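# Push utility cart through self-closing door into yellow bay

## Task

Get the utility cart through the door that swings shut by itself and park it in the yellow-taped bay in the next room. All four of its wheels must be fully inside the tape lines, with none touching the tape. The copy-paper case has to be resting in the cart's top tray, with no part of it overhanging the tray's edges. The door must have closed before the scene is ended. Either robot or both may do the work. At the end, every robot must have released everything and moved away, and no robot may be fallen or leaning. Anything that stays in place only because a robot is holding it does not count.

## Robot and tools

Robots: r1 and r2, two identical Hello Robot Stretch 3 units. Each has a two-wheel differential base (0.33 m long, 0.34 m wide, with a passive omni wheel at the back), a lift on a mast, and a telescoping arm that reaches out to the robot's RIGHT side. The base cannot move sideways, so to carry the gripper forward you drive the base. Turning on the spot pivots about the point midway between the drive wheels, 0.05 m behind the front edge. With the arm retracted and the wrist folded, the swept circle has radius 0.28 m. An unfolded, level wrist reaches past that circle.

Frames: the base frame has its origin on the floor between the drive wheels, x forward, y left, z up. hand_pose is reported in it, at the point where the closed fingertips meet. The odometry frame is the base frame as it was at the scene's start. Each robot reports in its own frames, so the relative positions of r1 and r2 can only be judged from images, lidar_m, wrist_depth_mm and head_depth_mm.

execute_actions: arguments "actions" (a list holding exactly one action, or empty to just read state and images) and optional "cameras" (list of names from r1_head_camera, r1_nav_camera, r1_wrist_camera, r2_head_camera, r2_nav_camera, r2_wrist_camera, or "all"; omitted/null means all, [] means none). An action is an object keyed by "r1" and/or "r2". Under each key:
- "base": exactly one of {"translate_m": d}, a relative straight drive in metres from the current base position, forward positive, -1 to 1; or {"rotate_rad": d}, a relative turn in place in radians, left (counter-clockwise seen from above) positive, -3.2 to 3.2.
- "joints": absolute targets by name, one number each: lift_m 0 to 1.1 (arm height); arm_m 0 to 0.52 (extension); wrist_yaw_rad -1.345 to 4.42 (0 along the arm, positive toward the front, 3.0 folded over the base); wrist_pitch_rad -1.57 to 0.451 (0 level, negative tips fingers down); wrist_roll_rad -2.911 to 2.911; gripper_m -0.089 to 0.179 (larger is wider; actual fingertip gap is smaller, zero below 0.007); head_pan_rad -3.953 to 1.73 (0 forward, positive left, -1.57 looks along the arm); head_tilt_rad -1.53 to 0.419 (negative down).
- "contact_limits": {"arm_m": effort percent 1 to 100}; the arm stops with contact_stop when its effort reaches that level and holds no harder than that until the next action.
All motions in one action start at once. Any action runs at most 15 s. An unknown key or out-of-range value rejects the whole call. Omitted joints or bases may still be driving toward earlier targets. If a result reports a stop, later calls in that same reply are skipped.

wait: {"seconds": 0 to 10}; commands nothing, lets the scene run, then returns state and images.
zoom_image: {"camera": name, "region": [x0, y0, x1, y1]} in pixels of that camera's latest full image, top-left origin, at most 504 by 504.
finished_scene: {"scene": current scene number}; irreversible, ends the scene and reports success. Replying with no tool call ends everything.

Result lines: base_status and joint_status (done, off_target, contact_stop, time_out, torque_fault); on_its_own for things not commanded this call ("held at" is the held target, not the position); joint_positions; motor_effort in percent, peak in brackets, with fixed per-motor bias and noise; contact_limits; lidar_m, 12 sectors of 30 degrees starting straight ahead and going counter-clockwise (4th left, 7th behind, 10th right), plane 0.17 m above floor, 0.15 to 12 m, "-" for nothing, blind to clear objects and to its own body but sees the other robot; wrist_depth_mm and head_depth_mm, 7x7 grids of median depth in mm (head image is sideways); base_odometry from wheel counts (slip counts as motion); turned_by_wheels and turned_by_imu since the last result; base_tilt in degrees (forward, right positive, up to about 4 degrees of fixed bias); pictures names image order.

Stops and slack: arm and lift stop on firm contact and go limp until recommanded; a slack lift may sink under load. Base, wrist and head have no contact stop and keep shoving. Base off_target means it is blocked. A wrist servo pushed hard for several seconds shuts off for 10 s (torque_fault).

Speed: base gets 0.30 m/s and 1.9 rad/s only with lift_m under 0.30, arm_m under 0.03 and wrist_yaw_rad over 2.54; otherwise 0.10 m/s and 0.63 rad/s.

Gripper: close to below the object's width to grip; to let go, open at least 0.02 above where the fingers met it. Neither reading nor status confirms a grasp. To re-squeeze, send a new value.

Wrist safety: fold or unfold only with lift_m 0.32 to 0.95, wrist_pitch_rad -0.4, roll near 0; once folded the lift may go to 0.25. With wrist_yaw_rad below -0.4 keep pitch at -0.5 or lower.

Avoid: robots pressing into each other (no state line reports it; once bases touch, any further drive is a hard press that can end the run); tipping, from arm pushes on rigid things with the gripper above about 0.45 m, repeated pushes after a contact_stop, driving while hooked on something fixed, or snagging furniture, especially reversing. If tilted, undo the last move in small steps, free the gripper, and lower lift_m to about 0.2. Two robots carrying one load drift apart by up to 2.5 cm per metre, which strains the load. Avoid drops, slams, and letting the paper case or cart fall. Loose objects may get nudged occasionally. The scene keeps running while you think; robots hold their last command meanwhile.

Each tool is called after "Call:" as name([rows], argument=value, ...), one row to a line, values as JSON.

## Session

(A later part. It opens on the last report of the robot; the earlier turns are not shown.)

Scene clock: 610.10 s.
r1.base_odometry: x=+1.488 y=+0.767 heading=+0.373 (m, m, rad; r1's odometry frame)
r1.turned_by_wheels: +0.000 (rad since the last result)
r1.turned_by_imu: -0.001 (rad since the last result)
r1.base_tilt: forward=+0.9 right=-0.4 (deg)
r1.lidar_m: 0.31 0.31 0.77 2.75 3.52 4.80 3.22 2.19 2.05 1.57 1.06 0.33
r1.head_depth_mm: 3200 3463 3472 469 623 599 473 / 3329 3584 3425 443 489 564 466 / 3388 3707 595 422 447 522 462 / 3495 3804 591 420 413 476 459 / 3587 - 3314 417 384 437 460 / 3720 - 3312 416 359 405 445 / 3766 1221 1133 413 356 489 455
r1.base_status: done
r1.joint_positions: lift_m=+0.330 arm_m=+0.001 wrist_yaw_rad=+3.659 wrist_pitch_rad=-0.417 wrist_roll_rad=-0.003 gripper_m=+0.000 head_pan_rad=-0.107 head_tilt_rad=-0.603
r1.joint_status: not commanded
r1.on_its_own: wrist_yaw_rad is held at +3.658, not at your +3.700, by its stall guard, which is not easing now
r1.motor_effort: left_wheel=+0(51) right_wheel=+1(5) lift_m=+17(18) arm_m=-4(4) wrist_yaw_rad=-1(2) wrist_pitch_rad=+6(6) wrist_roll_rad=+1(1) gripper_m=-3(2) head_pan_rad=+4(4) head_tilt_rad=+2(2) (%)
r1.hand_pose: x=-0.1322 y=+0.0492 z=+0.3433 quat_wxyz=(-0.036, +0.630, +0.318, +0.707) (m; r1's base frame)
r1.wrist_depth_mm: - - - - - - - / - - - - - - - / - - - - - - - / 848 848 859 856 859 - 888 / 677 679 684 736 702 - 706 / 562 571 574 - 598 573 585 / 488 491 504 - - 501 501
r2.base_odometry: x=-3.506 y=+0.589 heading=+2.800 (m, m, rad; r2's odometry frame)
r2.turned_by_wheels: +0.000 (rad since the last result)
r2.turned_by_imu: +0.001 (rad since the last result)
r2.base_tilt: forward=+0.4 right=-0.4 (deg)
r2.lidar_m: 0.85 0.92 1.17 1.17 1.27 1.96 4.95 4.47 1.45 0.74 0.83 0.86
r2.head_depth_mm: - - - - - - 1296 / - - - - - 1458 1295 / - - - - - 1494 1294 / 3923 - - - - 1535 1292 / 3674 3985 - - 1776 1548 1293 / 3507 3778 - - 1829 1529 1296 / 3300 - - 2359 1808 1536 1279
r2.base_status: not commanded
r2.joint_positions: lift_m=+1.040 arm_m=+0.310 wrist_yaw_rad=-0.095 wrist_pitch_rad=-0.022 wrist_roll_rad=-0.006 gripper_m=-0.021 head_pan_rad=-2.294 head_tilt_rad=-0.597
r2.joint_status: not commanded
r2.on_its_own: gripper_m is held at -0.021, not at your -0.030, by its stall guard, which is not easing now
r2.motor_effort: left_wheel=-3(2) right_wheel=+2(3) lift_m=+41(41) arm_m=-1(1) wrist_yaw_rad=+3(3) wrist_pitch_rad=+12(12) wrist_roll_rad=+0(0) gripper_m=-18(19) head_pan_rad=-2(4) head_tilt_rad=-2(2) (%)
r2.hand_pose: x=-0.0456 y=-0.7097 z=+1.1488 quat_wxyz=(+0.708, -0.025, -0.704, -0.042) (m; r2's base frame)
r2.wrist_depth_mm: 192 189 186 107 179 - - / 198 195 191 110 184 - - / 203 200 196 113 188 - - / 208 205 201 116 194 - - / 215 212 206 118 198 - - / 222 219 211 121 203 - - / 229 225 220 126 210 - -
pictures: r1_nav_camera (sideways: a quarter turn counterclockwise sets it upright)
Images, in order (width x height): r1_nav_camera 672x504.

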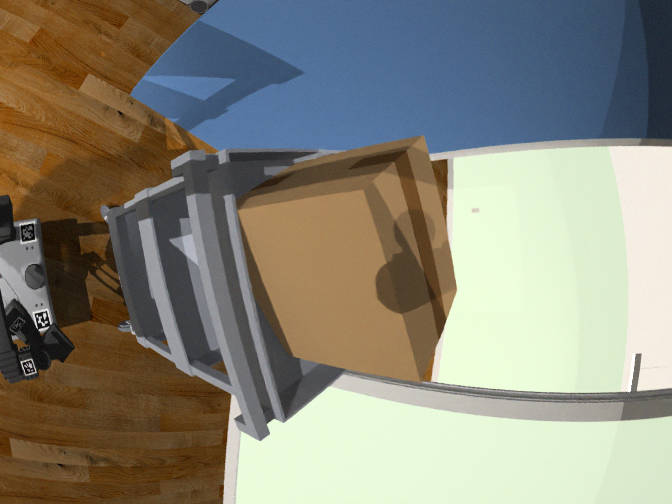

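Call:
execute_actions([
  {"r1":{"base":{"translate_m":0.7}}},
], cameras=[])

Call:
execute_actions([
  {"r1":{"base":{"translate_m":-0.25}}},
], cameras=["r1_nav_camera"])

Scene clock: 619.07 s.
r1.base_odometry: x=+2.140 y=+1.022 heading=+0.372 (m, m, rad; r1's odometry frame)
r1.turned_by_wheels: +0.000 (rad since the last result)
r1.turned_by_imu: +0.163 (rad since the last result)
r1.base_tilt: forward=+0.8 right=-0.4 (deg)
r1.lidar_m: - - 0.15 0.59 3.82 5.27 3.00 2.29 1.60 0.29 0.15 -
r1.head_depth_mm: 2894 3129 3244 2445 330 288 - / 3004 3297 3374 2434 330 287 - / 3134 3397 3434 2411 329 286 - / 3304 3601 3385 2406 327 285 - / 3475 3749 3381 2416 326 285 - / 3377 3578 3372 2304 325 284 - / 673 701 752 743 323 - -
r1.base_status: translate_m off_target (by the wheels' count: +0.6998 of +0.7000)
r1.joint_positions: lift_m=+0.330 arm_m=+0.001 wrist_yaw_rad=+3.584 wrist_pitch_rad=-0.418 wrist_roll_rad=-0.003 gripper_m=+0.000 head_pan_rad=-0.105 head_tilt_rad=-0.599
r1.joint_status: not commanded
r1.on_its_own: wrist_yaw_rad is held at +3.613, not at your +3.700, by its stall guard, which is still easing; left_wheel is at rest, and its effort (+28) is outside its rest range (-18 to +18); right_wheel is at rest, and its effort (+37) is outside its rest range (-18 to +18)
r1.motor_effort: left_wheel=+28(84) right_wheel=+37(66) lift_m=+19(19) arm_m=-6(6) wrist_yaw_rad=+36(44) wrist_pitch_rad=+7(7) wrist_roll_rad=+1(1) gripper_m=-2(2) head_pan_rad=+2(4) head_tilt_rad=+0(2) (%)
r1.hand_pose: x=-0.1174 y=+0.0566 z=+0.3430 quat_wxyz=(-0.009, +0.641, +0.295, +0.708) (m; r1's base frame)
r1.wrist_depth_mm: - - - - - - 504 / - - - - - - 526 / - - - - - - 543 / 845 846 855 853 854 672 567 / 675 675 679 735 685 671 580 / 567 566 570 - - 584 565 / 485 488 504 - - 502 500
r2.base_odometry: x=-3.506 y=+0.589 heading=+2.800 (m, m, rad; r2's odometry frame)
r2.turned_by_wheels: +0.000 (rad since the last result)
r2.turned_by_imu: +0.003 (rad since the last result)
r2.base_tilt: forward=+0.4 right=-0.4 (deg)
r2.lidar_m: 0.85 0.93 1.17 1.17 1.27 1.97 4.94 4.49 3.61 0.74 0.83 0.86
r2.head_depth_mm: - - - - - - 1296 / - - - - - 1458 1294 / - - - - - 1491 1305 / 3996 - - - - 1529 1309 / 3723 3972 - - 1784 1544 1286 / 3481 3755 - - 1830 1542 1289 / 3271 - - 2359 1885 1547 1291
r2.base_status: not commanded
r2.joint_positions: lift_m=+1.040 arm_m=+0.310 wrist_yaw_rad=-0.095 wrist_pitch_rad=-0.022 wrist_roll_rad=-0.006 gripper_m=-0.021 head_pan_rad=-2.294 head_tilt_rad=-0.597
r2.joint_status: not commanded
r2.on_its_own: gripper_m is held at -0.021, not at your -0.030, by its stall guard, which is not easing now
r2.motor_effort: left_wheel=-2(2) right_wheel=+3(3) lift_m=+41(41) arm_m=-1(1) wrist_yaw_rad=+4(4) wrist_pitch_rad=+13(13) wrist_roll_rad=+0(0) gripper_m=-18(18) head_pan_rad=-3(4) head_tilt_rad=-1(2) (%)
r2.hand_pose: x=-0.0457 y=-0.7096 z=+1.1487 quat_wxyz=(+0.708, -0.025, -0.704, -0.042) (m; r2's base frame)
r2.wrist_depth_mm: 192 189 185 107 179 - - / 197 195 190 110 184 - - / 204 198 195 113 188 - - / 209 205 201 115 194 - - / 214 210 207 117 198 - - / 224 218 213 121 204 - - / 229 226 220 126 211 - -
pictures: none
No camera images: the call's "cameras" was empty. Leave "cameras" out to get every camera's image.

Scene clock: 622.83 s.
r1.base_odometry: x=+1.907 y=+0.931 heading=+0.372 (m, m, rad; r1's odometry frame)
r1.turned_by_wheels: +0.000 (rad since the last result)
r1.turned_by_imu: +0.000 (rad since the last result)
r1.base_tilt: forward=+0.9 right=-0.4 (deg)
r1.lidar_m: 0.31 0.31 0.69 2.81 4.06 5.05 2.81 2.15 2.11 0.95 0.73 0.32
r1.head_depth_mm: 3057 3295 3426 465 523 586 468 / 3214 3416 3444 442 476 555 467 / 3352 3601 602 425 439 510 462 / 3528 3773 599 423 406 467 460 / 3674 - 3298 421 378 431 459 / 3565 3776 1053 418 358 400 445 / 816 833 869 416 401 561 458
r1.base_status: done
r1.joint_positions: lift_m=+0.330 arm_m=+0.001 wrist_yaw_rad=+3.569 wrist_pitch_rad=-0.418 wrist_roll_rad=-0.003 gripper_m=+0.000 head_pan_rad=-0.105 head_tilt_rad=-0.599
r1.joint_status: not commanded
r1.on_its_own: wrist_yaw_rad is held at +3.567, not at your +3.700, by its stall guard, which is not easing now
r1.motor_effort: left_wheel=+0(23) right_wheel=+0(31) lift_m=+20(19) arm_m=-4(6) wrist_yaw_rad=-2(35) wrist_pitch_rad=+6(7) wrist_roll_rad=+1(1) gripper_m=-2(2) head_pan_rad=+3(3) head_tilt_rad=-1(0) (%)
r1.hand_pose: x=-0.1142 y=+0.0582 z=+0.3430 quat_wxyz=(-0.003, +0.644, +0.290, +0.708) (m; r1's base frame)
r1.wrist_depth_mm: - - - - - - - / - - - - - - - / - - - - - - - / 842 843 852 862 870 881 878 / 682 678 676 734 720 699 703 / 564 566 571 - - 580 579 / 489 489 - - - 502 503
r2.base_odometry: x=-3.506 y=+0.589 heading=+2.800 (m, m, rad; r2's odometry frame)
r2.turned_by_wheels: +0.000 (rad since the last result)
r2.turned_by_imu: +0.001 (rad since the last result)
r2.base_tilt: forward=+0.3 right=-0.4 (deg)
r2.lidar_m: 0.85 0.93 1.18 1.17 1.27 1.97 4.95 4.51 3.63 0.74 0.83 0.85
r2.head_depth_mm: - - - - - - 1290 / - - - - - 1465 1300 / - - - - - 1503 1289 / 3948 - - - - 1531 1297 / 3743 3959 - - 1776 1533 1300 / 3527 3746 - - 1828 1549 1298 / 3295 - - 2363 1877 1527 1285
r2.base_status: not commanded
r2.joint_positions: lift_m=+1.040 arm_m=+0.310 wrist_yaw_rad=-0.095 wrist_pitch_rad=-0.022 wrist_roll_rad=-0.006 gripper_m=-0.021 head_pan_rad=-2.294 head_tilt_rad=-0.597
r2.joint_status: not commanded
r2.on_its_own: gripper_m is held at -0.021, not at your -0.030, by its stall guard, which is not easing now
r2.motor_effort: left_wheel=-2(2) right_wheel=+2(2) lift_m=+42(41) arm_m=-1(1) wrist_yaw_rad=+3(4) wrist_pitch_rad=+12(12) wrist_roll_rad=+0(0) gripper_m=-18(18) head_pan_rad=-2(3) head_tilt_rad=-1(2) (%)
r2.hand_pose: x=-0.0457 y=-0.7096 z=+1.1487 quat_wxyz=(+0.708, -0.025, -0.704, -0.042) (m; r2's base frame)
r2.wrist_depth_mm: 192 190 184 108 178 - - / 198 194 190 110 183 - - / 203 199 195 113 188 - - / 210 205 201 115 193 - - / 215 212 207 117 198 - - / 222 216 213 121 203 - - / 230 225 220 126 211 - -
pictures: r1_nav_camera (sideways: a quarter turn counterclockwise sets it upright)
Images, in order (width x height): r1_nav_camera 672x504.

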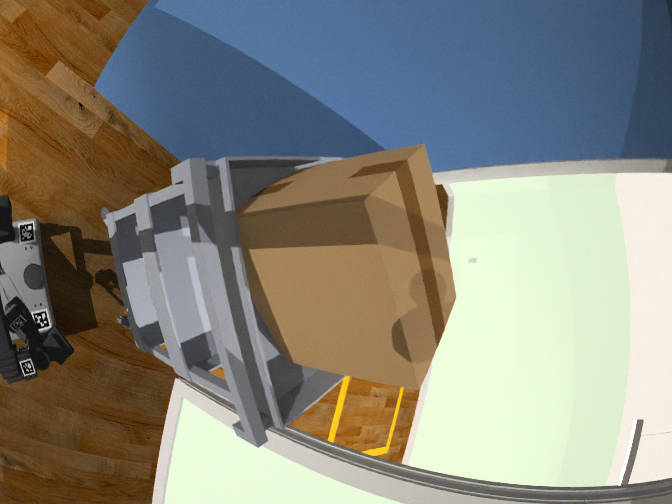

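Call:
execute_actions([
  {"r1":{"base":{"rotate_rad":0.7}}},
], cameras=[])

Call:
execute_actions([
  {"r1":{"base":{"translate_m":0.15}}},
], cameras=[])

Call:
execute_actions([
  {"r1":{"base":{"rotate_rad":-1.05}}},
], cameras=[])

Call:
execute_actions([
  {"r1":{"base":{"translate_m":0.6}}},
], cameras=[])

Call:
execute_actions([
  {"r1":{"base":{"translate_m":-0.25}}},
], cameras=["r1_nav_camera"])

Scene clock: 626.33 s.
r1.base_odometry: x=+1.907 y=+0.931 heading=+1.072 (m, m, rad; r1's odometry frame)
r1.turned_by_wheels: +0.700 (rad since the last result)
r1.turned_by_imu: +0.700 (rad since the last result)
r1.base_tilt: forward=+0.9 right=-0.4 (deg)
r1.lidar_m: 0.33 0.69 3.03 5.07 4.41 2.47 2.11 1.51 0.84 0.39 0.31 0.30
r1.head_depth_mm: 657 723 805 527 453 398 422 / 634 697 774 873 961 585 462 / 614 674 746 836 945 1062 460 / 596 651 718 799 903 1035 1173 / 578 632 693 770 866 984 1147 / 562 612 671 741 826 938 1086 / 547 593 647 714 796 894 1030
r1.base_status: done
r1.joint_positions: lift_m=+0.330 arm_m=+0.001 wrist_yaw_rad=+3.569 wrist_pitch_rad=-0.418 wrist_roll_rad=-0.003 gripper_m=+0.000 head_pan_rad=-0.105 head_tilt_rad=-0.599
r1.joint_status: not commanded
r1.on_its_own: wrist_yaw_rad is held at +3.567, not at your +3.700, by its stall guard, which is not easing now
r1.motor_effort: left_wheel=-3(7) right_wheel=+2(7) lift_m=+19(19) arm_m=-4(4) wrist_yaw_rad=+0(1) wrist_pitch_rad=+7(7) wrist_roll_rad=+1(0) gripper_m=-2(2) head_pan_rad=+3(3) head_tilt_rad=+0(0) (%)
r1.hand_pose: x=-0.1142 y=+0.0582 z=+0.3430 quat_wxyz=(-0.003, +0.644, +0.290, +0.708) (m; r1's base frame)
r1.wrist_depth_mm: - - - - - - - / - - - - - - - / - - - - - - - / 839 829 847 860 875 880 872 / 674 674 687 720 725 696 705 / 569 577 570 - - 582 578 / 491 489 - - - 500 498
r2.base_odometry: x=-3.506 y=+0.589 heading=+2.800 (m, m, rad; r2's odometry frame)
r2.turned_by_wheels: +0.000 (rad since the last result)
r2.turned_by_imu: +0.001 (rad since the last result)
r2.base_tilt: forward=+0.4 right=-0.4 (deg)
r2.lidar_m: 0.85 0.92 1.17 1.17 1.27 1.97 4.97 4.50 3.61 0.74 0.83 0.86
r2.head_depth_mm: - - - - - - 1294 / - - - - - 1462 1294 / - - - - - 1498 1288 / - - - - - 1543 1292 / 3735 3997 - - 1775 1545 1296 / 3537 3688 - - 1826 1545 1294 / 3295 - - 2345 1893 1529 1297
r2.base_status: not commanded
r2.joint_positions: lift_m=+1.040 arm_m=+0.310 wrist_yaw_rad=-0.095 wrist_pitch_rad=-0.022 wrist_roll_rad=-0.006 gripper_m=-0.021 head_pan_rad=-2.294 head_tilt_rad=-0.597
r2.joint_status: not commanded
r2.on_its_own: gripper_m is held at -0.021, not at your -0.030, by its stall guard, which is not easing now
r2.motor_effort: left_wheel=-2(2) right_wheel=+2(3) lift_m=+40(41) arm_m=-1(1) wrist_yaw_rad=+4(4) wrist_pitch_rad=+12(12) wrist_roll_rad=+0(0) gripper_m=-19(18) head_pan_rad=-3(3) head_tilt_rad=-2(2) (%)
r2.hand_pose: x=-0.0457 y=-0.7096 z=+1.1487 quat_wxyz=(+0.708, -0.025, -0.704, -0.042) (m; r2's base frame)
r2.wrist_depth_mm: 193 189 186 107 179 - - / 198 195 189 110 183 - - / 204 199 195 113 189 - - / 209 205 202 116 193 - - / 215 212 205 118 197 - - / 222 217 212 121 203 - - / 229 225 219 127 211 - -
pictures: none
No camera images: the call's "cameras" was empty. Leave "cameras" out to get every camera's image.

Scene clock: 629.10 s.
r1.base_odometry: x=+1.979 y=+1.063 heading=+1.072 (m, m, rad; r1's odometry frame)
r1.turned_by_wheels: +0.000 (rad since the last result)
r1.turned_by_imu: +0.000 (rad since the last result)
r1.base_tilt: forward=+0.9 right=-0.4 (deg)
r1.lidar_m: 0.55 0.55 2.87 4.88 4.70 2.63 2.24 1.41 0.79 0.24 0.19 0.19
r1.head_depth_mm: 508 561 626 707 811 912 487 / 492 541 600 676 771 900 1078 / 476 522 578 647 734 848 1005 / 463 505 557 621 700 805 946 / 448 490 538 597 670 764 890 / 437 474 520 575 642 729 840 / 424 460 502 553 617 696 796
r1.base_status: done
r1.joint_positions: lift_m=+0.330 arm_m=+0.001 wrist_yaw_rad=+3.568 wrist_pitch_rad=-0.418 wrist_roll_rad=-0.003 gripper_m=+0.000 head_pan_rad=-0.105 head_tilt_rad=-0.599
r1.joint_status: not commanded
r1.on_its_own: wrist_yaw_rad is held at +3.567, not at your +3.700, by its stall guard, which is not easing now
r1.motor_effort: left_wheel=-3(5) right_wheel=+2(7) lift_m=+19(19) arm_m=-4(5) wrist_yaw_rad=-2(1) wrist_pitch_rad=+7(7) wrist_roll_rad=+1(1) gripper_m=-3(1) head_pan_rad=+3(3) head_tilt_rad=+0(0) (%)
r1.hand_pose: x=-0.1142 y=+0.0582 z=+0.3430 quat_wxyz=(-0.003, +0.644, +0.290, +0.708) (m; r1's base frame)
r1.wrist_depth_mm: - - - - - - - / - - - - - - - / - - - - - - - / 837 848 857 855 860 873 892 / 683 678 683 737 719 692 703 / 573 563 573 - - 588 588 / 489 491 - - - 497 502
r2.base_odometry: x=-3.506 y=+0.589 heading=+2.800 (m, m, rad; r2's odometry frame)
r2.turned_by_wheels: +0.000 (rad since the last result)
r2.turned_by_imu: +0.001 (rad since the last result)
r2.base_tilt: forward=+0.4 right=-0.4 (deg)
r2.lidar_m: 0.85 0.93 1.18 1.17 1.27 1.96 4.95 4.51 3.62 0.74 0.83 0.85
r2.head_depth_mm: - - - - - - 1295 / - - - - - 1454 1293 / - - - - - 1504 1297 / - - - - - 1531 1291 / 3781 3997 - - 1765 1537 1295 / 3500 3752 - - 1830 1535 1295 / 3321 - - 2340 1890 1530 1285
r2.base_status: not commanded
r2.joint_positions: lift_m=+1.040 arm_m=+0.310 wrist_yaw_rad=-0.095 wrist_pitch_rad=-0.022 wrist_roll_rad=-0.006 gripper_m=-0.021 head_pan_rad=-2.294 head_tilt_rad=-0.597
r2.joint_status: not commanded
r2.on_its_own: gripper_m is held at -0.021, not at your -0.030, by its stall guard, which is not easing now
r2.motor_effort: left_wheel=-2(2) right_wheel=+2(2) lift_m=+41(41) arm_m=-1(1) wrist_yaw_rad=+4(4) wrist_pitch_rad=+12(13) wrist_roll_rad=+0(0) gripper_m=-18(18) head_pan_rad=-2(3) head_tilt_rad=-1(2) (%)
r2.hand_pose: x=-0.0457 y=-0.7096 z=+1.1487 quat_wxyz=(+0.708, -0.025, -0.704, -0.042) (m; r2's base frame)
r2.wrist_depth_mm: 192 189 185 108 177 - - / 198 193 191 110 184 - - / 204 199 196 113 188 - - / 209 205 201 115 194 - - / 215 212 206 117 198 - - / 223 217 212 121 203 - - / 229 225 220 126 211 - -
pictures: none
No camera images: the call's "cameras" was empty. Leave "cameras" out to get every camera's image.

Scene clock: 631.70 s.
r1.base_odometry: x=+1.979 y=+1.063 heading=+0.022 (m, m, rad; r1's odometry frame)
r1.turned_by_wheels: -1.050 (rad since the last result)
r1.turned_by_imu: -1.051 (rad since the last result)
r1.base_tilt: forward=+0.9 right=-0.4 (deg)
r1.lidar_m: 0.19 0.19 0.55 0.55 2.87 4.85 4.70 2.64 2.25 1.40 0.79 0.24
r1.head_depth_mm: 2949 3206 3429 2171 617 588 495 / 3019 3271 3469 427 401 501 506 / 3037 3314 3396 425 347 389 473 / 3077 3337 3374 422 327 319 378 / 3140 3386 3377 420 325 288 313 / 3169 3477 3357 418 324 - 288 / 3238 3485 3334 416 322 - 317
r1.base_status: done
r1.joint_positions: lift_m=+0.330 arm_m=+0.001 wrist_yaw_rad=+3.568 wrist_pitch_rad=-0.418 wrist_roll_rad=-0.003 gripper_m=+0.000 head_pan_rad=-0.105 head_tilt_rad=-0.599
r1.joint_status: not commanded
r1.on_its_own: wrist_yaw_rad is held at +3.567, not at your +3.700, by its stall guard, which is not easing now
r1.motor_effort: left_wheel=+3(10) right_wheel=-3(6) lift_m=+20(19) arm_m=-4(5) wrist_yaw_rad=-2(1) wrist_pitch_rad=+7(7) wrist_roll_rad=+1(1) gripper_m=-2(3) head_pan_rad=+3(2) head_tilt_rad=+0(0) (%)
r1.hand_pose: x=-0.1142 y=+0.0582 z=+0.3430 quat_wxyz=(-0.003, +0.644, +0.290, +0.708) (m; r1's base frame)
r1.wrist_depth_mm: - - - - - - 452 / - - - - - - 475 / - - - - - 552 492 / 850 833 852 849 875 600 520 / 677 680 690 725 715 653 553 / 566 569 575 - - 584 564 / 488 490 - - - 498 503
r2.base_odometry: x=-3.506 y=+0.589 heading=+2.800 (m, m, rad; r2's odometry frame)
r2.turned_by_wheels: +0.000 (rad since the last result)
r2.turned_by_imu: +0.001 (rad since the last result)
r2.base_tilt: forward=+0.4 right=-0.4 (deg)
r2.lidar_m: 0.85 0.93 1.18 1.17 1.27 1.97 4.95 4.49 3.61 0.74 0.83 0.85
r2.head_depth_mm: - - - - - - 1297 / - - - - - 1453 1298 / - - - - - 1493 1295 / 3983 - - - - 1539 1298 / 3664 3972 - - 1792 1524 1290 / 3429 3725 - - 1825 1531 1289 / 3268 - - 2344 1898 1527 1297
r2.base_status: not commanded
r2.joint_positions: lift_m=+1.040 arm_m=+0.310 wrist_yaw_rad=-0.095 wrist_pitch_rad=-0.022 wrist_roll_rad=-0.006 gripper_m=-0.021 head_pan_rad=-2.294 head_tilt_rad=-0.597
r2.joint_status: not commanded
r2.on_its_own: gripper_m is held at -0.021, not at your -0.030, by its stall guard, which is not easing now
r2.motor_effort: left_wheel=-2(2) right_wheel=+2(2) lift_m=+42(41) arm_m=-1(1) wrist_yaw_rad=+4(4) wrist_pitch_rad=+12(12) wrist_roll_rad=+0(0) gripper_m=-18(18) head_pan_rad=-3(4) head_tilt_rad=-1(2) (%)
r2.hand_pose: x=-0.0457 y=-0.7096 z=+1.1487 quat_wxyz=(+0.708, -0.025, -0.704, -0.042) (m; r2's base frame)
r2.wrist_depth_mm: 193 189 186 107 179 - - / 199 194 190 110 184 - - / 203 199 196 112 189 - - / 209 204 201 115 194 - - / 214 211 207 118 199 - - / 221 218 213 121 203 - - / 231 225 220 126 212 - -
pictures: none
No camera images: the call's "cameras" was empty. Leave "cameras" out to get every camera's image.

Scene clock: 638.67 s.
r1.base_odometry: x=+2.579 y=+1.076 heading=+0.022 (m, m, rad; r1's odometry frame)
r1.turned_by_wheels: +0.000 (rad since the last result)
r1.turned_by_imu: -0.847 (rad since the last result)
r1.base_tilt: forward=+0.9 right=-0.4 (deg)
r1.lidar_m: - - 0.15 0.19 0.47 0.48 0.64 5.41 3.59 2.46 2.32 -
r1.head_depth_mm: 485 546 626 733 879 1105 1277 / 425 479 550 638 749 897 1063 / 422 454 500 557 614 561 617 / 452 491 540 596 630 618 - / 3340 3638 3354 2404 608 284 - / 3170 3423 3325 2393 325 287 - / 2965 3203 3281 416 323 - -
r1.base_status: translate_m off_target (by the wheels' count: +0.5997 of +0.6000)
r1.joint_positions: lift_m=+0.330 arm_m=+0.001 wrist_yaw_rad=+3.567 wrist_pitch_rad=-0.418 wrist_roll_rad=-0.003 gripper_m=+0.000 head_pan_rad=-0.105 head_tilt_rad=-0.599
r1.joint_status: not commanded
r1.on_its_own: wrist_yaw_rad is held at +3.567, not at your +3.700, by its stall guard, which is not easing now; left_wheel is at rest, and its effort (+57) is outside its rest range (-18 to +18); right_wheel is at rest, and its effort (+38) is outside its rest range (-18 to +18)
r1.motor_effort: left_wheel=+57(79) right_wheel=+38(46) lift_m=+19(19) arm_m=-4(4) wrist_yaw_rad=+0(1) wrist_pitch_rad=+7(7) wrist_roll_rad=+1(0) gripper_m=-2(2) head_pan_rad=+3(3) head_tilt_rad=+0(0) (%)
r1.hand_pose: x=-0.1139 y=+0.0584 z=+0.3430 quat_wxyz=(-0.003, +0.644, +0.290, +0.708) (m; r1's base frame)
r1.wrist_depth_mm: 407 413 425 437 449 - 462 / 440 449 461 469 480 - 562 / 480 487 498 520 527 555 - / 525 541 556 569 584 597 526 / 595 599 609 616 637 589 471 / 565 569 578 - - 562 382 / 486 489 - - - 501 320
r2.base_odometry: x=-3.506 y=+0.589 heading=+2.800 (m, m, rad; r2's odometry frame)
r2.turned_by_wheels: +0.000 (rad since the last result)
r2.turned_by_imu: +0.002 (rad since the last result)
r2.base_tilt: forward=+0.3 right=-0.4 (deg)
r2.lidar_m: 0.85 0.93 1.17 1.17 1.27 1.96 4.92 4.49 3.61 0.74 0.83 0.86
r2.head_depth_mm: - - - - - - 1289 / - - - - - 1456 1292 / - - - - - 1500 1294 / - - - - - 1538 1288 / 3684 - - - 1760 1531 1290 / 3505 3738 - - 1829 1534 1295 / 3255 - - 2337 1901 1537 1288
r2.base_status: not commanded
r2.joint_positions: lift_m=+1.040 arm_m=+0.310 wrist_yaw_rad=-0.095 wrist_pitch_rad=-0.022 wrist_roll_rad=-0.006 gripper_m=-0.021 head_pan_rad=-2.294 head_tilt_rad=-0.597
r2.joint_status: not commanded
r2.on_its_own: gripper_m is held at -0.021, not at your -0.030, by its stall guard, which is not easing now
r2.motor_effort: left_wheel=-2(2) right_wheel=+2(2) lift_m=+41(41) arm_m=-1(1) wrist_yaw_rad=+4(4) wrist_pitch_rad=+12(12) wrist_roll_rad=+0(0) gripper_m=-18(18) head_pan_rad=-3(4) head_tilt_rad=-1(2) (%)
r2.hand_pose: x=-0.0457 y=-0.7096 z=+1.1487 quat_wxyz=(+0.708, -0.025, -0.704, -0.042) (m; r2's base frame)
r2.wrist_depth_mm: 193 189 185 107 179 - - / 197 194 190 110 183 - - / 203 199 196 112 187 - - / 209 207 201 115 194 - - / 217 211 205 118 198 - - / 223 217 212 121 203 - - / 229 225 220 126 211 - -
pictures: none
No camera images: the call's "cameras" was empty. Leave "cameras" out to get every camera's image.

Scene clock: 642.33 s.
r1.base_odometry: x=+2.329 y=+1.070 heading=+0.022 (m, m, rad; r1's odometry frame)
r1.turned_by_wheels: +0.000 (rad since the last result)
r1.turned_by_imu: +0.000 (rad since the last result)
r1.base_tilt: forward=+0.9 right=-0.4 (deg)
r1.lidar_m: 0.30 0.31 0.42 0.35 0.34 0.35 3.02 5.21 3.80 2.62 2.46 0.88
r1.head_depth_mm: 784 884 1011 1185 1418 1547 1300 / 715 797 898 1031 1208 1422 1272 / 644 716 801 915 1015 560 470 / 649 705 773 460 454 516 468 / 3498 3828 3206 420 421 479 468 / 3368 3603 589 418 396 448 460 / 3176 3403 583 415 375 422 451
r1.base_status: done
r1.joint_positions: lift_m=+0.330 arm_m=+0.001 wrist_yaw_rad=+3.567 wrist_pitch_rad=-0.418 wrist_roll_rad=-0.003 gripper_m=+0.000 head_pan_rad=-0.105 head_tilt_rad=-0.599
r1.joint_status: not commanded
r1.on_its_own: wrist_yaw_rad is held at +3.567, not at your +3.700, by its stall guard, which is not easing now
r1.motor_effort: left_wheel=+0(48) right_wheel=+0(34) lift_m=+19(19) arm_m=-4(4) wrist_yaw_rad=+0(0) wrist_pitch_rad=+7(6) wrist_roll_rad=+1(1) gripper_m=-2(2) head_pan_rad=+2(3) head_tilt_rad=+0(0) (%)
r1.hand_pose: x=-0.1139 y=+0.0584 z=+0.3430 quat_wxyz=(-0.003, +0.644, +0.290, +0.708) (m; r1's base frame)
r1.wrist_depth_mm: 296 300 307 314 322 - 340 / 330 326 334 341 351 - 368 / - 352 362 371 382 405 410 / 827 388 396 411 418 446 458 / 682 437 447 444 461 502 510 / 570 512 495 - - 549 567 / 487 491 - - - 497 504
r2.base_odometry: x=-3.506 y=+0.589 heading=+2.800 (m, m, rad; r2's odometry frame)
r2.turned_by_wheels: +0.000 (rad since the last result)
r2.turned_by_imu: +0.001 (rad since the last result)
r2.base_tilt: forward=+0.3 right=-0.4 (deg)
r2.lidar_m: 0.85 0.93 1.17 1.16 1.27 1.97 4.92 4.48 3.64 0.74 0.83 0.86
r2.head_depth_mm: - - - - - - 1296 / - - - - - 1462 1295 / - - - - - 1497 1292 / - - - - - 1528 1297 / 3711 - - - 1774 1543 1294 / 3503 3729 - - 1835 1540 1291 / 3311 - - 2354 1887 1534 1283
r2.base_status: not commanded
r2.joint_positions: lift_m=+1.040 arm_m=+0.310 wrist_yaw_rad=-0.095 wrist_pitch_rad=-0.022 wrist_roll_rad=-0.006 gripper_m=-0.021 head_pan_rad=-2.294 head_tilt_rad=-0.597
r2.joint_status: not commanded
r2.on_its_own: gripper_m is held at -0.021, not at your -0.030, by its stall guard, which is not easing now
r2.motor_effort: left_wheel=-2(2) right_wheel=+2(2) lift_m=+41(41) arm_m=-1(1) wrist_yaw_rad=+4(4) wrist_pitch_rad=+12(13) wrist_roll_rad=+0(0) gripper_m=-19(18) head_pan_rad=-3(2) head_tilt_rad=-1(2) (%)
r2.hand_pose: x=-0.0457 y=-0.7096 z=+1.1487 quat_wxyz=(+0.708, -0.025, -0.704, -0.042) (m; r2's base frame)
r2.wrist_depth_mm: 193 188 185 107 178 - - / 198 196 189 110 183 - - / 204 201 196 112 189 - - / 208 205 200 115 193 - - / 214 211 205 118 199 - - / 223 217 214 121 203 - - / 229 225 221 126 210 - -
pictures: r1_nav_camera (sideways: a quarter turn counterclockwise sets it upright)
Images, in order (width x height): r1_nav_camera 672x504.

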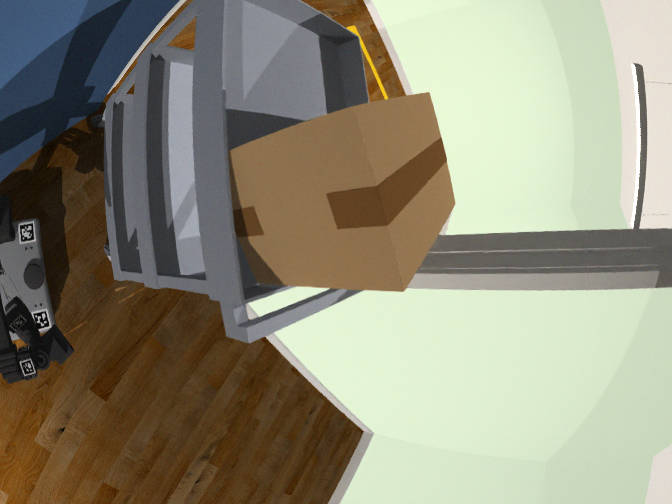

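Call:
execute_actions([
  {"r1":{"base":{"rotate_rad":0.5},"joints":{"head_pan_rad":0.0,"head_tilt_rad":-0.5}}},
], cameras=["r1_nav_camera"])

Scene clock: 644.70 s.
r1.base_odometry: x=+2.329 y=+1.070 heading=+0.522 (m, m, rad; r1's odometry frame)
r1.turned_by_wheels: +0.500 (rad since the last result)
r1.turned_by_imu: +0.500 (rad since the last result)
r1.base_tilt: forward=+0.9 right=-0.4 (deg)
r1.lidar_m: 0.31 0.41 0.35 0.33 0.34 0.45 5.22 3.93 2.64 2.46 0.91 0.30
r1.head_depth_mm: 3078 3295 3553 516 377 384 428 / 3038 3288 3529 514 375 392 437 / 3010 3210 3481 510 377 400 445 / 2994 3204 3501 2847 421 422 454 / 2961 3187 3428 2843 820 648 498 / 2953 3160 3396 2803 815 645 517 / 2905 3105 3353 2784 781 644 812
r1.base_status: done
r1.joint_positions: lift_m=+0.330 arm_m=+0.001 wrist_yaw_rad=+3.567 wrist_pitch_rad=-0.418 wrist_roll_rad=-0.003 gripper_m=+0.000 head_pan_rad=-0.007 head_tilt_rad=-0.507
r1.joint_status: all done
r1.on_its_own: wrist_yaw_rad is held at +3.567, not at your +3.700, by its stall guard, which is not easing now
r1.motor_effort: left_wheel=-2(7) right_wheel=+3(7) lift_m=+20(19) arm_m=-4(4) wrist_yaw_rad=+0(1) wrist_pitch_rad=+7(7) wrist_roll_rad=+1(1) gripper_m=-2(2) head_pan_rad=+4(18) head_tilt_rad=+5(21) (%)
r1.hand_pose: x=-0.1139 y=+0.0584 z=+0.3430 quat_wxyz=(-0.003, +0.644, +0.290, +0.708) (m; r1's base frame)
r1.wrist_depth_mm: - - - 380 342 - 287 / - - - 410 369 - 306 / - - - 451 407 349 325 / 836 843 850 498 441 379 348 / 679 682 687 543 486 412 373 / 569 571 572 - - 457 406 / 492 487 - - - 485 445
r2.base_odometry: x=-3.506 y=+0.589 heading=+2.800 (m, m, rad; r2's odometry frame)
r2.turned_by_wheels: +0.000 (rad since the last result)
r2.turned_by_imu: +0.001 (rad since the last result)
r2.base_tilt: forward=+0.3 right=-0.4 (deg)
r2.lidar_m: 0.85 0.93 1.17 1.17 1.27 1.96 4.96 4.49 3.60 0.74 0.83 0.86
r2.head_depth_mm: - - - - - - 1287 / - - - - - 1452 1291 / - - - - - 1500 1291 / 3953 - - - - 1543 1294 / 3679 - - - 1776 1545 1289 / 3478 3767 - - 1835 1528 1299 / 3249 - - 2342 1884 1531 1291
r2.base_status: not commanded
r2.joint_positions: lift_m=+1.040 arm_m=+0.310 wrist_yaw_rad=-0.095 wrist_pitch_rad=-0.022 wrist_roll_rad=-0.006 gripper_m=-0.021 head_pan_rad=-2.294 head_tilt_rad=-0.597
r2.joint_status: not commanded
r2.on_its_own: gripper_m is held at -0.021, not at your -0.030, by its stall guard, which is not easing now
r2.motor_effort: left_wheel=-2(2) right_wheel=+2(2) lift_m=+42(41) arm_m=-1(1) wrist_yaw_rad=+4(4) wrist_pitch_rad=+12(12) wrist_roll_rad=+0(0) gripper_m=-18(18) head_pan_rad=-3(3) head_tilt_rad=-2(2) (%)
r2.hand_pose: x=-0.0457 y=-0.7096 z=+1.1487 quat_wxyz=(+0.708, -0.025, -0.704, -0.042) (m; r2's base frame)
r2.wrist_depth_mm: 192 190 185 108 178 - - / 197 194 189 110 183 - - / 202 200 195 112 190 - - / 209 207 202 116 193 - - / 216 213 207 118 197 - - / 223 218 213 121 203 - - / 229 225 220 126 212 - -
pictures: r1_nav_camera (sideways: a quarter turn counterclockwise sets it upright)
Images, in order (width x height): r1_nav_camera 672x504.

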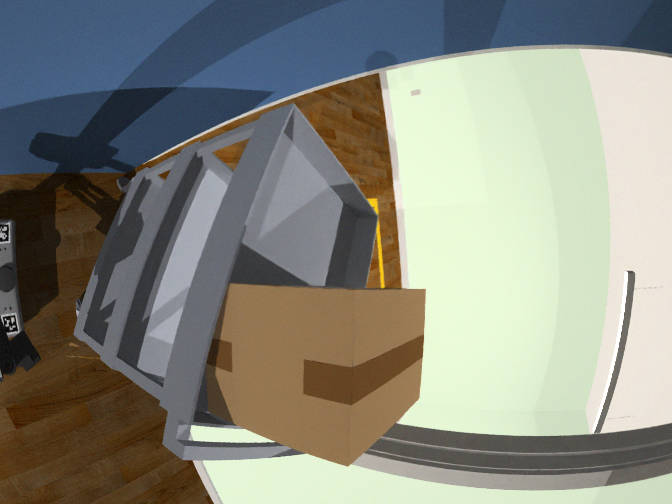

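Call:
execute_actions([
  {"r1":{"base":{"translate_m":0.45}}},
], cameras=[])

Call:
execute_actions([
  {"r1":{"base":{"translate_m":-0.2}}},
], cameras=["r1_nav_camera"])

Scene clock: 651.30 s.
r1.base_odometry: x=+2.718 y=+1.295 heading=+0.522 (m, m, rad; r1's odometry frame)
r1.turned_by_wheels: +0.000 (rad since the last result)
r1.turned_by_imu: -0.664 (rad since the last result)
r1.base_tilt: forward=+0.9 right=-0.4 (deg)
r1.lidar_m: - - 0.15 0.18 0.38 0.38 0.46 4.92 4.66 2.76 0.15 -
r1.head_depth_mm: 420 454 504 600 705 600 - / 440 468 501 540 580 303 - / 484 511 539 580 378 302 - / 2931 3189 3353 2853 377 305 - / 3205 3490 3789 2904 375 304 - / 3207 3456 3631 2861 373 303 - / 3011 3183 3395 2809 372 303 -
r1.base_status: translate_m off_target (by the wheels' count: +0.4497 of +0.4500)
r1.joint_positions: lift_m=+0.330 arm_m=+0.001 wrist_yaw_rad=+3.559 wrist_pitch_rad=-0.418 wrist_roll_rad=-0.002 gripper_m=+0.000 head_pan_rad=-0.005 head_tilt_rad=-0.500
r1.joint_status: not commanded
r1.on_its_own: wrist_yaw_rad is held at +3.567, not at your +3.700, by its stall guard, which is not easing now; left_wheel is at rest, and its effort (+45) is outside its rest range (-18 to +18); right_wheel is at rest, and its effort (+34) is outside its rest range (-18 to +18)
r1.motor_effort: left_wheel=+45(70) right_wheel=+34(70) lift_m=+26(25) arm_m=-1(4) wrist_yaw_rad=+11(36) wrist_pitch_rad=+7(7) wrist_roll_rad=+0(0) gripper_m=-2(1) head_pan_rad=+3(4) head_tilt_rad=+0(5) (%)
r1.hand_pose: x=-0.1122 y=+0.0594 z=+0.3427 quat_wxyz=(+0.000, +0.645, +0.287, +0.708) (m; r1's base frame)
r1.wrist_depth_mm: 296 312 332 356 378 - - / 317 334 359 387 413 - - / 340 362 390 421 456 - - / 369 395 428 468 504 789 469 / 403 434 473 503 559 492 464 / 444 479 518 - - 528 393 / 471 492 - - - 483 329
r2.base_odometry: x=-3.506 y=+0.589 heading=+2.800 (m, m, rad; r2's odometry frame)
r2.turned_by_wheels: +0.000 (rad since the last result)
r2.turned_by_imu: +0.002 (rad since the last result)
r2.base_tilt: forward=+0.3 right=-0.4 (deg)
r2.lidar_m: 0.85 0.93 1.18 1.17 1.28 1.97 4.94 4.50 3.60 0.74 0.83 0.85
r2.head_depth_mm: - - - - - - 1284 / - - - - - 1466 1296 / - - - - - 1506 1294 / 3994 - - - - 1543 1291 / 3768 - - - 1770 1538 1295 / 3464 3716 - - 1830 1531 1293 / 3263 - - 2344 1884 1533 1292
r2.base_status: not commanded
r2.joint_positions: lift_m=+1.040 arm_m=+0.310 wrist_yaw_rad=-0.095 wrist_pitch_rad=-0.022 wrist_roll_rad=-0.006 gripper_m=-0.021 head_pan_rad=-2.294 head_tilt_rad=-0.597
r2.joint_status: not commanded
r2.on_its_own: gripper_m is held at -0.021, not at your -0.030, by its stall guard, which is not easing now
r2.motor_effort: left_wheel=-2(2) right_wheel=+2(2) lift_m=+41(41) arm_m=-1(1) wrist_yaw_rad=+4(3) wrist_pitch_rad=+13(13) wrist_roll_rad=+0(0) gripper_m=-18(18) head_pan_rad=-2(2) head_tilt_rad=-2(2) (%)
r2.hand_pose: x=-0.0457 y=-0.7096 z=+1.1487 quat_wxyz=(+0.708, -0.025, -0.704, -0.042) (m; r2's base frame)
r2.wrist_depth_mm: 192 190 185 108 179 - - / 198 194 189 110 184 - - / 203 198 194 112 189 - - / 209 205 201 116 194 - - / 215 212 206 118 199 - - / 224 218 213 121 203 - - / 230 225 219 126 210 - -
pictures: none
No camera images: the call's "cameras" was empty. Leave "cameras" out to get every camera's image.

Scene clock: 654.47 s.
r1.base_odometry: x=+2.545 y=+1.195 heading=+0.522 (m, m, rad; r1's odometry frame)
r1.turned_by_wheels: +0.000 (rad since the last result)
r1.turned_by_imu: +0.000 (rad since the last result)
r1.base_tilt: forward=+0.9 right=-0.4 (deg)
r1.lidar_m: 0.26 0.26 0.34 0.28 0.25 0.25 0.30 4.63 4.89 2.90 2.53 0.27
r1.head_depth_mm: 657 729 820 934 382 413 499 / 599 642 701 764 380 381 436 / 633 677 722 519 378 357 405 / 3079 3311 3536 515 376 337 379 / 3394 3699 3825 511 375 322 355 / 3353 3574 3762 509 372 310 340 / 3133 3334 3559 532 429 612 536
r1.base_status: done
r1.joint_positions: lift_m=+0.330 arm_m=+0.001 wrist_yaw_rad=+3.566 wrist_pitch_rad=-0.418 wrist_roll_rad=-0.002 gripper_m=+0.000 head_pan_rad=-0.005 head_tilt_rad=-0.500
r1.joint_status: not commanded
r1.on_its_own: wrist_yaw_rad is held at +3.567, not at your +3.700, by its stall guard, which is not easing now
r1.motor_effort: left_wheel=+0(38) right_wheel=+0(30) lift_m=+25(25) arm_m=-1(1) wrist_yaw_rad=+2(10) wrist_pitch_rad=+7(7) wrist_roll_rad=+0(0) gripper_m=-2(2) head_pan_rad=+3(3) head_tilt_rad=+1(1) (%)
r1.hand_pose: x=-0.1137 y=+0.0587 z=+0.3427 quat_wxyz=(-0.002, +0.644, +0.289, +0.708) (m; r1's base frame)
r1.wrist_depth_mm: 193 203 216 231 246 - 290 / 208 219 233 251 269 - 320 / 223 235 253 274 292 338 361 / 242 257 279 301 324 378 410 / 264 281 309 324 359 428 481 / 287 313 339 - - 493 564 / 320 351 - - - 497 486
r2.base_odometry: x=-3.506 y=+0.589 heading=+2.800 (m, m, rad; r2's odometry frame)
r2.turned_by_wheels: +0.000 (rad since the last result)
r2.turned_by_imu: +0.001 (rad since the last result)
r2.base_tilt: forward=+0.4 right=-0.4 (deg)
r2.lidar_m: 0.85 0.93 1.18 1.17 1.27 1.97 4.95 4.48 3.59 0.74 0.83 0.85
r2.head_depth_mm: - - - - - - 1287 / - - - - - 1464 1297 / - - - - - 1496 1290 / 3985 - - - - 1535 1292 / 3729 - - - 1772 1538 1292 / 3469 3804 - - 1822 1542 1292 / 3329 - - 2368 1901 1531 1293
r2.base_status: not commanded
r2.joint_positions: lift_m=+1.040 arm_m=+0.310 wrist_yaw_rad=-0.095 wrist_pitch_rad=-0.022 wrist_roll_rad=-0.006 gripper_m=-0.021 head_pan_rad=-2.294 head_tilt_rad=-0.597
r2.joint_status: not commanded
r2.on_its_own: gripper_m is held at -0.021, not at your -0.030, by its stall guard, which is not easing now
r2.motor_effort: left_wheel=-1(2) right_wheel=+2(2) lift_m=+42(41) arm_m=-1(1) wrist_yaw_rad=+4(3) wrist_pitch_rad=+12(12) wrist_roll_rad=+0(0) gripper_m=-18(18) head_pan_rad=-3(2) head_tilt_rad=-1(1) (%)
r2.hand_pose: x=-0.0457 y=-0.7096 z=+1.1487 quat_wxyz=(+0.708, -0.025, -0.704, -0.042) (m; r2's base frame)
r2.wrist_depth_mm: 192 190 185 108 179 - - / 197 194 191 109 183 - - / 203 200 196 113 188 - - / 210 206 201 116 193 - - / 217 212 205 118 198 - - / 223 216 214 121 204 - - / 229 226 219 126 210 - -
pictures: r1_nav_camera (sideways: a quarter turn counterclockwise sets it upright)
Images, in order (width x height): r1_nav_camera 672x504.

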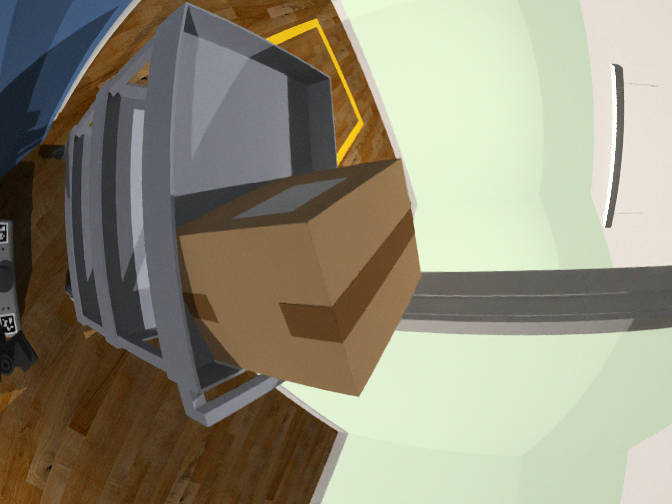

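Call:
execute_actions([
  {"r1":{"base":{"rotate_rad":1.6}}},
], cameras=[])

Call:
execute_actions([
  {"r1":{"base":{"translate_m":-0.7}}},
], cameras=["r1_nav_camera"])

Scene clock: 659.77 s.
r1.base_odometry: x=+2.545 y=+1.195 heading=+2.122 (m, m, rad; r1's odometry frame)
r1.turned_by_wheels: +1.600 (rad since the last result)
r1.turned_by_imu: +1.601 (rad since the last result)
r1.base_tilt: forward=+0.9 right=-0.4 (deg)
r1.lidar_m: 0.28 0.25 0.25 0.31 4.85 4.73 2.87 2.53 0.27 0.26 0.26 0.35
r1.head_depth_mm: 308 340 379 429 500 1592 1390 / 287 308 339 379 428 493 583 / - 287 308 340 379 429 494 / - - 287 308 339 379 429 / - - - 287 308 340 379 / - - - - 287 308 340 / - - - - - 287 308
r1.base_status: done
r1.joint_positions: lift_m=+0.330 arm_m=+0.001 wrist_yaw_rad=+3.566 wrist_pitch_rad=-0.418 wrist_roll_rad=-0.002 gripper_m=+0.000 head_pan_rad=-0.005 head_tilt_rad=-0.500
r1.joint_status: not commanded
r1.on_its_own: wrist_yaw_rad is held at +3.567, not at your +3.700, by its stall guard, which is not easing now
r1.motor_effort: left_wheel=-2(7) right_wheel=+2(6) lift_m=+25(25) arm_m=-1(1) wrist_yaw_rad=+1(1) wrist_pitch_rad=+7(7) wrist_roll_rad=+0(0) gripper_m=-2(3) head_pan_rad=+3(3) head_tilt_rad=+0(0) (%)
r1.hand_pose: x=-0.1137 y=+0.0587 z=+0.3427 quat_wxyz=(-0.002, +0.644, +0.289, +0.708) (m; r1's base frame)
r1.wrist_depth_mm: - - - - - - 316 / - - - - - - 323 / - - - - - 402 328 / 841 836 867 859 868 421 334 / 685 676 691 728 725 448 339 / 570 568 574 - - 479 347 / 492 490 - - - 474 353
r2.base_odometry: x=-3.506 y=+0.589 heading=+2.800 (m, m, rad; r2's odometry frame)
r2.turned_by_wheels: +0.000 (rad since the last result)
r2.turned_by_imu: +0.002 (rad since the last result)
r2.base_tilt: forward=+0.4 right=-0.4 (deg)
r2.lidar_m: 0.85 0.93 1.17 1.17 1.27 1.97 4.94 4.48 3.61 0.74 0.83 0.86
r2.head_depth_mm: - - - - - - 1289 / - - - - - 1455 1291 / - - - - - 1496 1291 / 3988 - - - - 1533 1291 / 3680 - - - 1766 1531 1295 / 3484 3782 - - 1839 1534 1288 / 3271 - - 2334 1883 1534 1291
r2.base_status: not commanded
r2.joint_positions: lift_m=+1.040 arm_m=+0.310 wrist_yaw_rad=-0.095 wrist_pitch_rad=-0.022 wrist_roll_rad=-0.006 gripper_m=-0.021 head_pan_rad=-2.294 head_tilt_rad=-0.597
r2.joint_status: not commanded
r2.on_its_own: gripper_m is held at -0.021, not at your -0.030, by its stall guard, which is not easing now
r2.motor_effort: left_wheel=-2(2) right_wheel=+2(2) lift_m=+41(41) arm_m=-1(1) wrist_yaw_rad=+4(4) wrist_pitch_rad=+12(12) wrist_roll_rad=+0(0) gripper_m=-18(18) head_pan_rad=-2(3) head_tilt_rad=-2(1) (%)
r2.hand_pose: x=-0.0457 y=-0.7096 z=+1.1487 quat_wxyz=(+0.708, -0.025, -0.704, -0.042) (m; r2's base frame)
r2.wrist_depth_mm: 193 189 186 108 179 - - / 198 195 190 110 184 - - / 203 200 196 113 189 - - / 209 205 200 116 194 - - / 215 212 206 118 199 - - / 223 219 212 121 203 - - / 229 226 219 126 210 - -
pictures: none
No camera images: the call's "cameras" was empty. Leave "cameras" out to get every camera's image.

Scene clock: 668.03 s.
r1.base_odometry: x=+2.912 y=+0.599 heading=+2.122 (m, m, rad; r1's odometry frame)
r1.turned_by_wheels: +0.000 (rad since the last result)
r1.turned_by_imu: +0.000 (rad since the last result)
r1.base_tilt: forward=+0.9 right=-0.4 (deg)
r1.lidar_m: 0.87 0.79 2.75 3.26 4.89 3.76 2.29 2.02 1.70 1.03 0.77 0.59
r1.head_depth_mm: 3718 - - 1102 805 1052 826 / 1069 - - 1315 1315 1326 1228 / 914 991 1083 1199 1352 1528 1387 / 845 914 991 1085 1193 1330 1381 / 787 847 913 990 1085 1194 1311 / 739 788 846 912 991 1083 1197 / 694 738 790 846 912 989 1084
r1.base_status: done
r1.joint_positions: lift_m=+0.330 arm_m=+0.001 wrist_yaw_rad=+3.566 wrist_pitch_rad=-0.418 wrist_roll_rad=-0.002 gripper_m=+0.000 head_pan_rad=-0.005 head_tilt_rad=-0.500
r1.joint_status: not commanded
r1.on_its_own: wrist_yaw_rad is held at +3.567, not at your +3.700, by its stall guard, which is not easing now
r1.motor_effort: left_wheel=-2(8) right_wheel=+2(3) lift_m=+25(26) arm_m=-1(1) wrist_yaw_rad=+1(1) wrist_pitch_rad=+6(7) wrist_roll_rad=+0(0) gripper_m=-3(2) head_pan_rad=+3(3) head_tilt_rad=+0(0) (%)
r1.hand_pose: x=-0.1137 y=+0.0587 z=+0.3427 quat_wxyz=(-0.002, +0.644, +0.289, +0.708) (m; r1's base frame)
r1.wrist_depth_mm: - - - - - - - / - - - - - - - / - - - - - - - / 844 846 850 865 860 868 868 / 683 686 687 732 712 692 710 / 572 570 575 - - 579 582 / 489 490 - - - 496 502
r2.base_odometry: x=-3.506 y=+0.589 heading=+2.800 (m, m, rad; r2's odometry frame)
r2.turned_by_wheels: +0.000 (rad since the last result)
r2.turned_by_imu: +0.002 (rad since the last result)
r2.base_tilt: forward=+0.3 right=-0.4 (deg)
r2.lidar_m: 0.85 0.93 1.18 1.17 1.27 1.97 4.94 4.47 1.52 0.74 0.83 0.85
r2.head_depth_mm: - - - - - - 1290 / - - - - - 1458 1300 / - - - - - 1496 1291 / 3963 - - - - 1529 1295 / 3728 3987 - - 1776 1529 1299 / 3489 3792 - - 1832 1532 1292 / 3268 - - 2361 1894 1544 1287
r2.base_status: not commanded
r2.joint_positions: lift_m=+1.040 arm_m=+0.310 wrist_yaw_rad=-0.095 wrist_pitch_rad=-0.022 wrist_roll_rad=-0.006 gripper_m=-0.021 head_pan_rad=-2.294 head_tilt_rad=-0.597
r2.joint_status: not commanded
r2.on_its_own: gripper_m is held at -0.021, not at your -0.030, by its stall guard, which is not easing now
r2.motor_effort: left_wheel=-2(2) right_wheel=+2(2) lift_m=+41(41) arm_m=-1(1) wrist_yaw_rad=+3(4) wrist_pitch_rad=+12(12) wrist_roll_rad=+0(0) gripper_m=-19(18) head_pan_rad=-3(3) head_tilt_rad=-2(2) (%)
r2.hand_pose: x=-0.0457 y=-0.7096 z=+1.1487 quat_wxyz=(+0.708, -0.025, -0.704, -0.042) (m; r2's base frame)
r2.wrist_depth_mm: 192 190 186 107 179 - - / 198 194 189 110 184 - - / 204 200 195 113 187 - - / 209 206 201 115 193 - - / 216 210 207 118 198 - - / 222 219 213 121 204 - - / 228 226 221 126 212 - -
pictures: r1_nav_camera (sideways: a quarter turn counterclockwise sets it upright)
Images, in order (width x height): r1_nav_camera 672x504.

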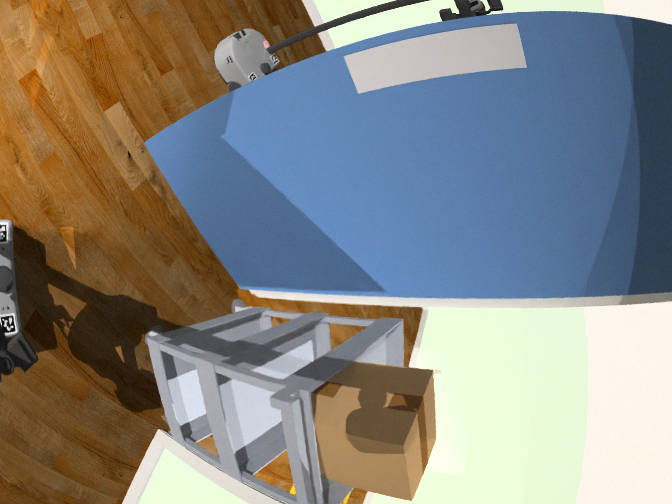

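Call:
execute_actions([
  {"r1":{"base":{"rotate_rad":-0.7}}},
], cameras=["r1_nav_camera"])

Scene clock: 670.77 s.
r1.base_odometry: x=+2.912 y=+0.599 heading=+1.422 (m, m, rad; r1's odometry frame)
r1.turned_by_wheels: -0.700 (rad since the last result)
r1.turned_by_imu: -0.701 (rad since the last result)
r1.base_tilt: forward=+0.9 right=-0.4 (deg)
r1.lidar_m: 0.59 0.62 0.79 0.79 2.98 4.56 4.89 2.56 2.04 2.02 1.15 0.91
r1.head_depth_mm: 727 777 841 915 999 1100 1229 / 3225 3365 923 918 1004 1110 1246 / 3241 3471 3650 1031 1023 1121 1262 / 3269 3514 830 833 813 1069 1196 / 3302 3590 807 689 714 1064 952 / 3349 3642 801 693 735 751 845 / 3397 3608 796 746 792 1057 1213
r1.base_status: done
r1.joint_positions: lift_m=+0.330 arm_m=+0.001 wrist_yaw_rad=+3.566 wrist_pitch_rad=-0.418 wrist_roll_rad=-0.002 gripper_m=+0.000 head_pan_rad=-0.005 head_tilt_rad=-0.500
r1.joint_status: not commanded
r1.on_its_own: wrist_yaw_rad is held at +3.567, not at your +3.700, by its stall guard, which is not easing now
r1.motor_effort: left_wheel=+3(9) right_wheel=-3(6) lift_m=+25(26) arm_m=-1(1) wrist_yaw_rad=+1(1) wrist_pitch_rad=+7(6) wrist_roll_rad=+0(0) gripper_m=-2(2) head_pan_rad=+3(3) head_tilt_rad=+0(0) (%)
r1.hand_pose: x=-0.1137 y=+0.0587 z=+0.3427 quat_wxyz=(-0.002, +0.644, +0.289, +0.708) (m; r1's base frame)
r1.wrist_depth_mm: - - - - - - - / - - - - - - - / - - - - - - 699 / 837 842 850 849 862 873 743 / 675 679 685 732 732 696 699 / 566 572 572 - - 584 584 / 488 489 - - - 500 503
r2.base_odometry: x=-3.506 y=+0.589 heading=+2.800 (m, m, rad; r2's odometry frame)
r2.turned_by_wheels: +0.000 (rad since the last result)
r2.turned_by_imu: +0.001 (rad since the last result)
r2.base_tilt: forward=+0.3 right=-0.4 (deg)
r2.lidar_m: 0.85 0.93 1.17 1.17 1.27 1.97 4.94 4.47 3.63 0.74 0.83 0.86
r2.head_depth_mm: - - - - - - 1281 / - - - - - 1447 1290 / - - - - - 1498 1298 / 3953 - - - - 1538 1293 / 3730 - - - 1765 1536 1300 / 3488 3712 - - 1833 1537 1296 / 3292 - - 2334 1835 1540 1289
r2.base_status: not commanded
r2.joint_positions: lift_m=+1.040 arm_m=+0.310 wrist_yaw_rad=-0.095 wrist_pitch_rad=-0.022 wrist_roll_rad=-0.006 gripper_m=-0.021 head_pan_rad=-2.294 head_tilt_rad=-0.597
r2.joint_status: not commanded
r2.on_its_own: gripper_m is held at -0.021, not at your -0.030, by its stall guard, which is not easing now
r2.motor_effort: left_wheel=-1(2) right_wheel=+3(2) lift_m=+41(41) arm_m=-1(1) wrist_yaw_rad=+4(4) wrist_pitch_rad=+13(12) wrist_roll_rad=+0(0) gripper_m=-18(18) head_pan_rad=-3(2) head_tilt_rad=-1(1) (%)
r2.hand_pose: x=-0.0457 y=-0.7096 z=+1.1487 quat_wxyz=(+0.708, -0.025, -0.704, -0.042) (m; r2's base frame)
r2.wrist_depth_mm: 193 189 185 107 178 - - / 198 194 191 109 183 - - / 205 199 194 112 188 - - / 210 207 201 115 193 - - / 215 211 207 118 198 - - / 222 218 213 121 203 - - / 228 225 219 126 210 - -
pictures: r1_nav_camera (sideways: a quarter turn counterclockwise sets it upright)
Images, in order (width x height): r1_nav_camera 672x504.

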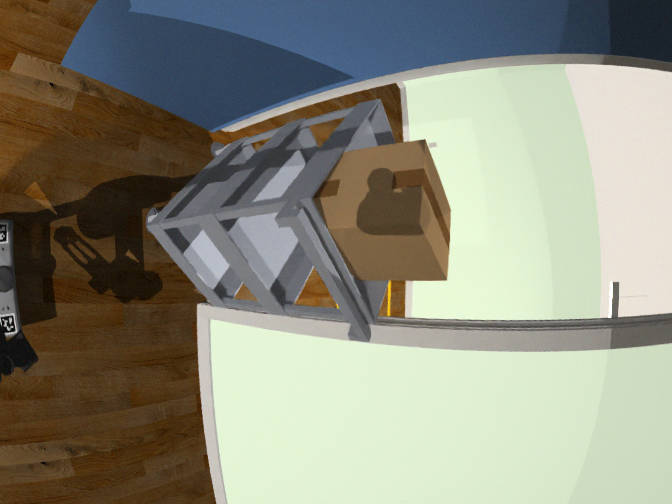

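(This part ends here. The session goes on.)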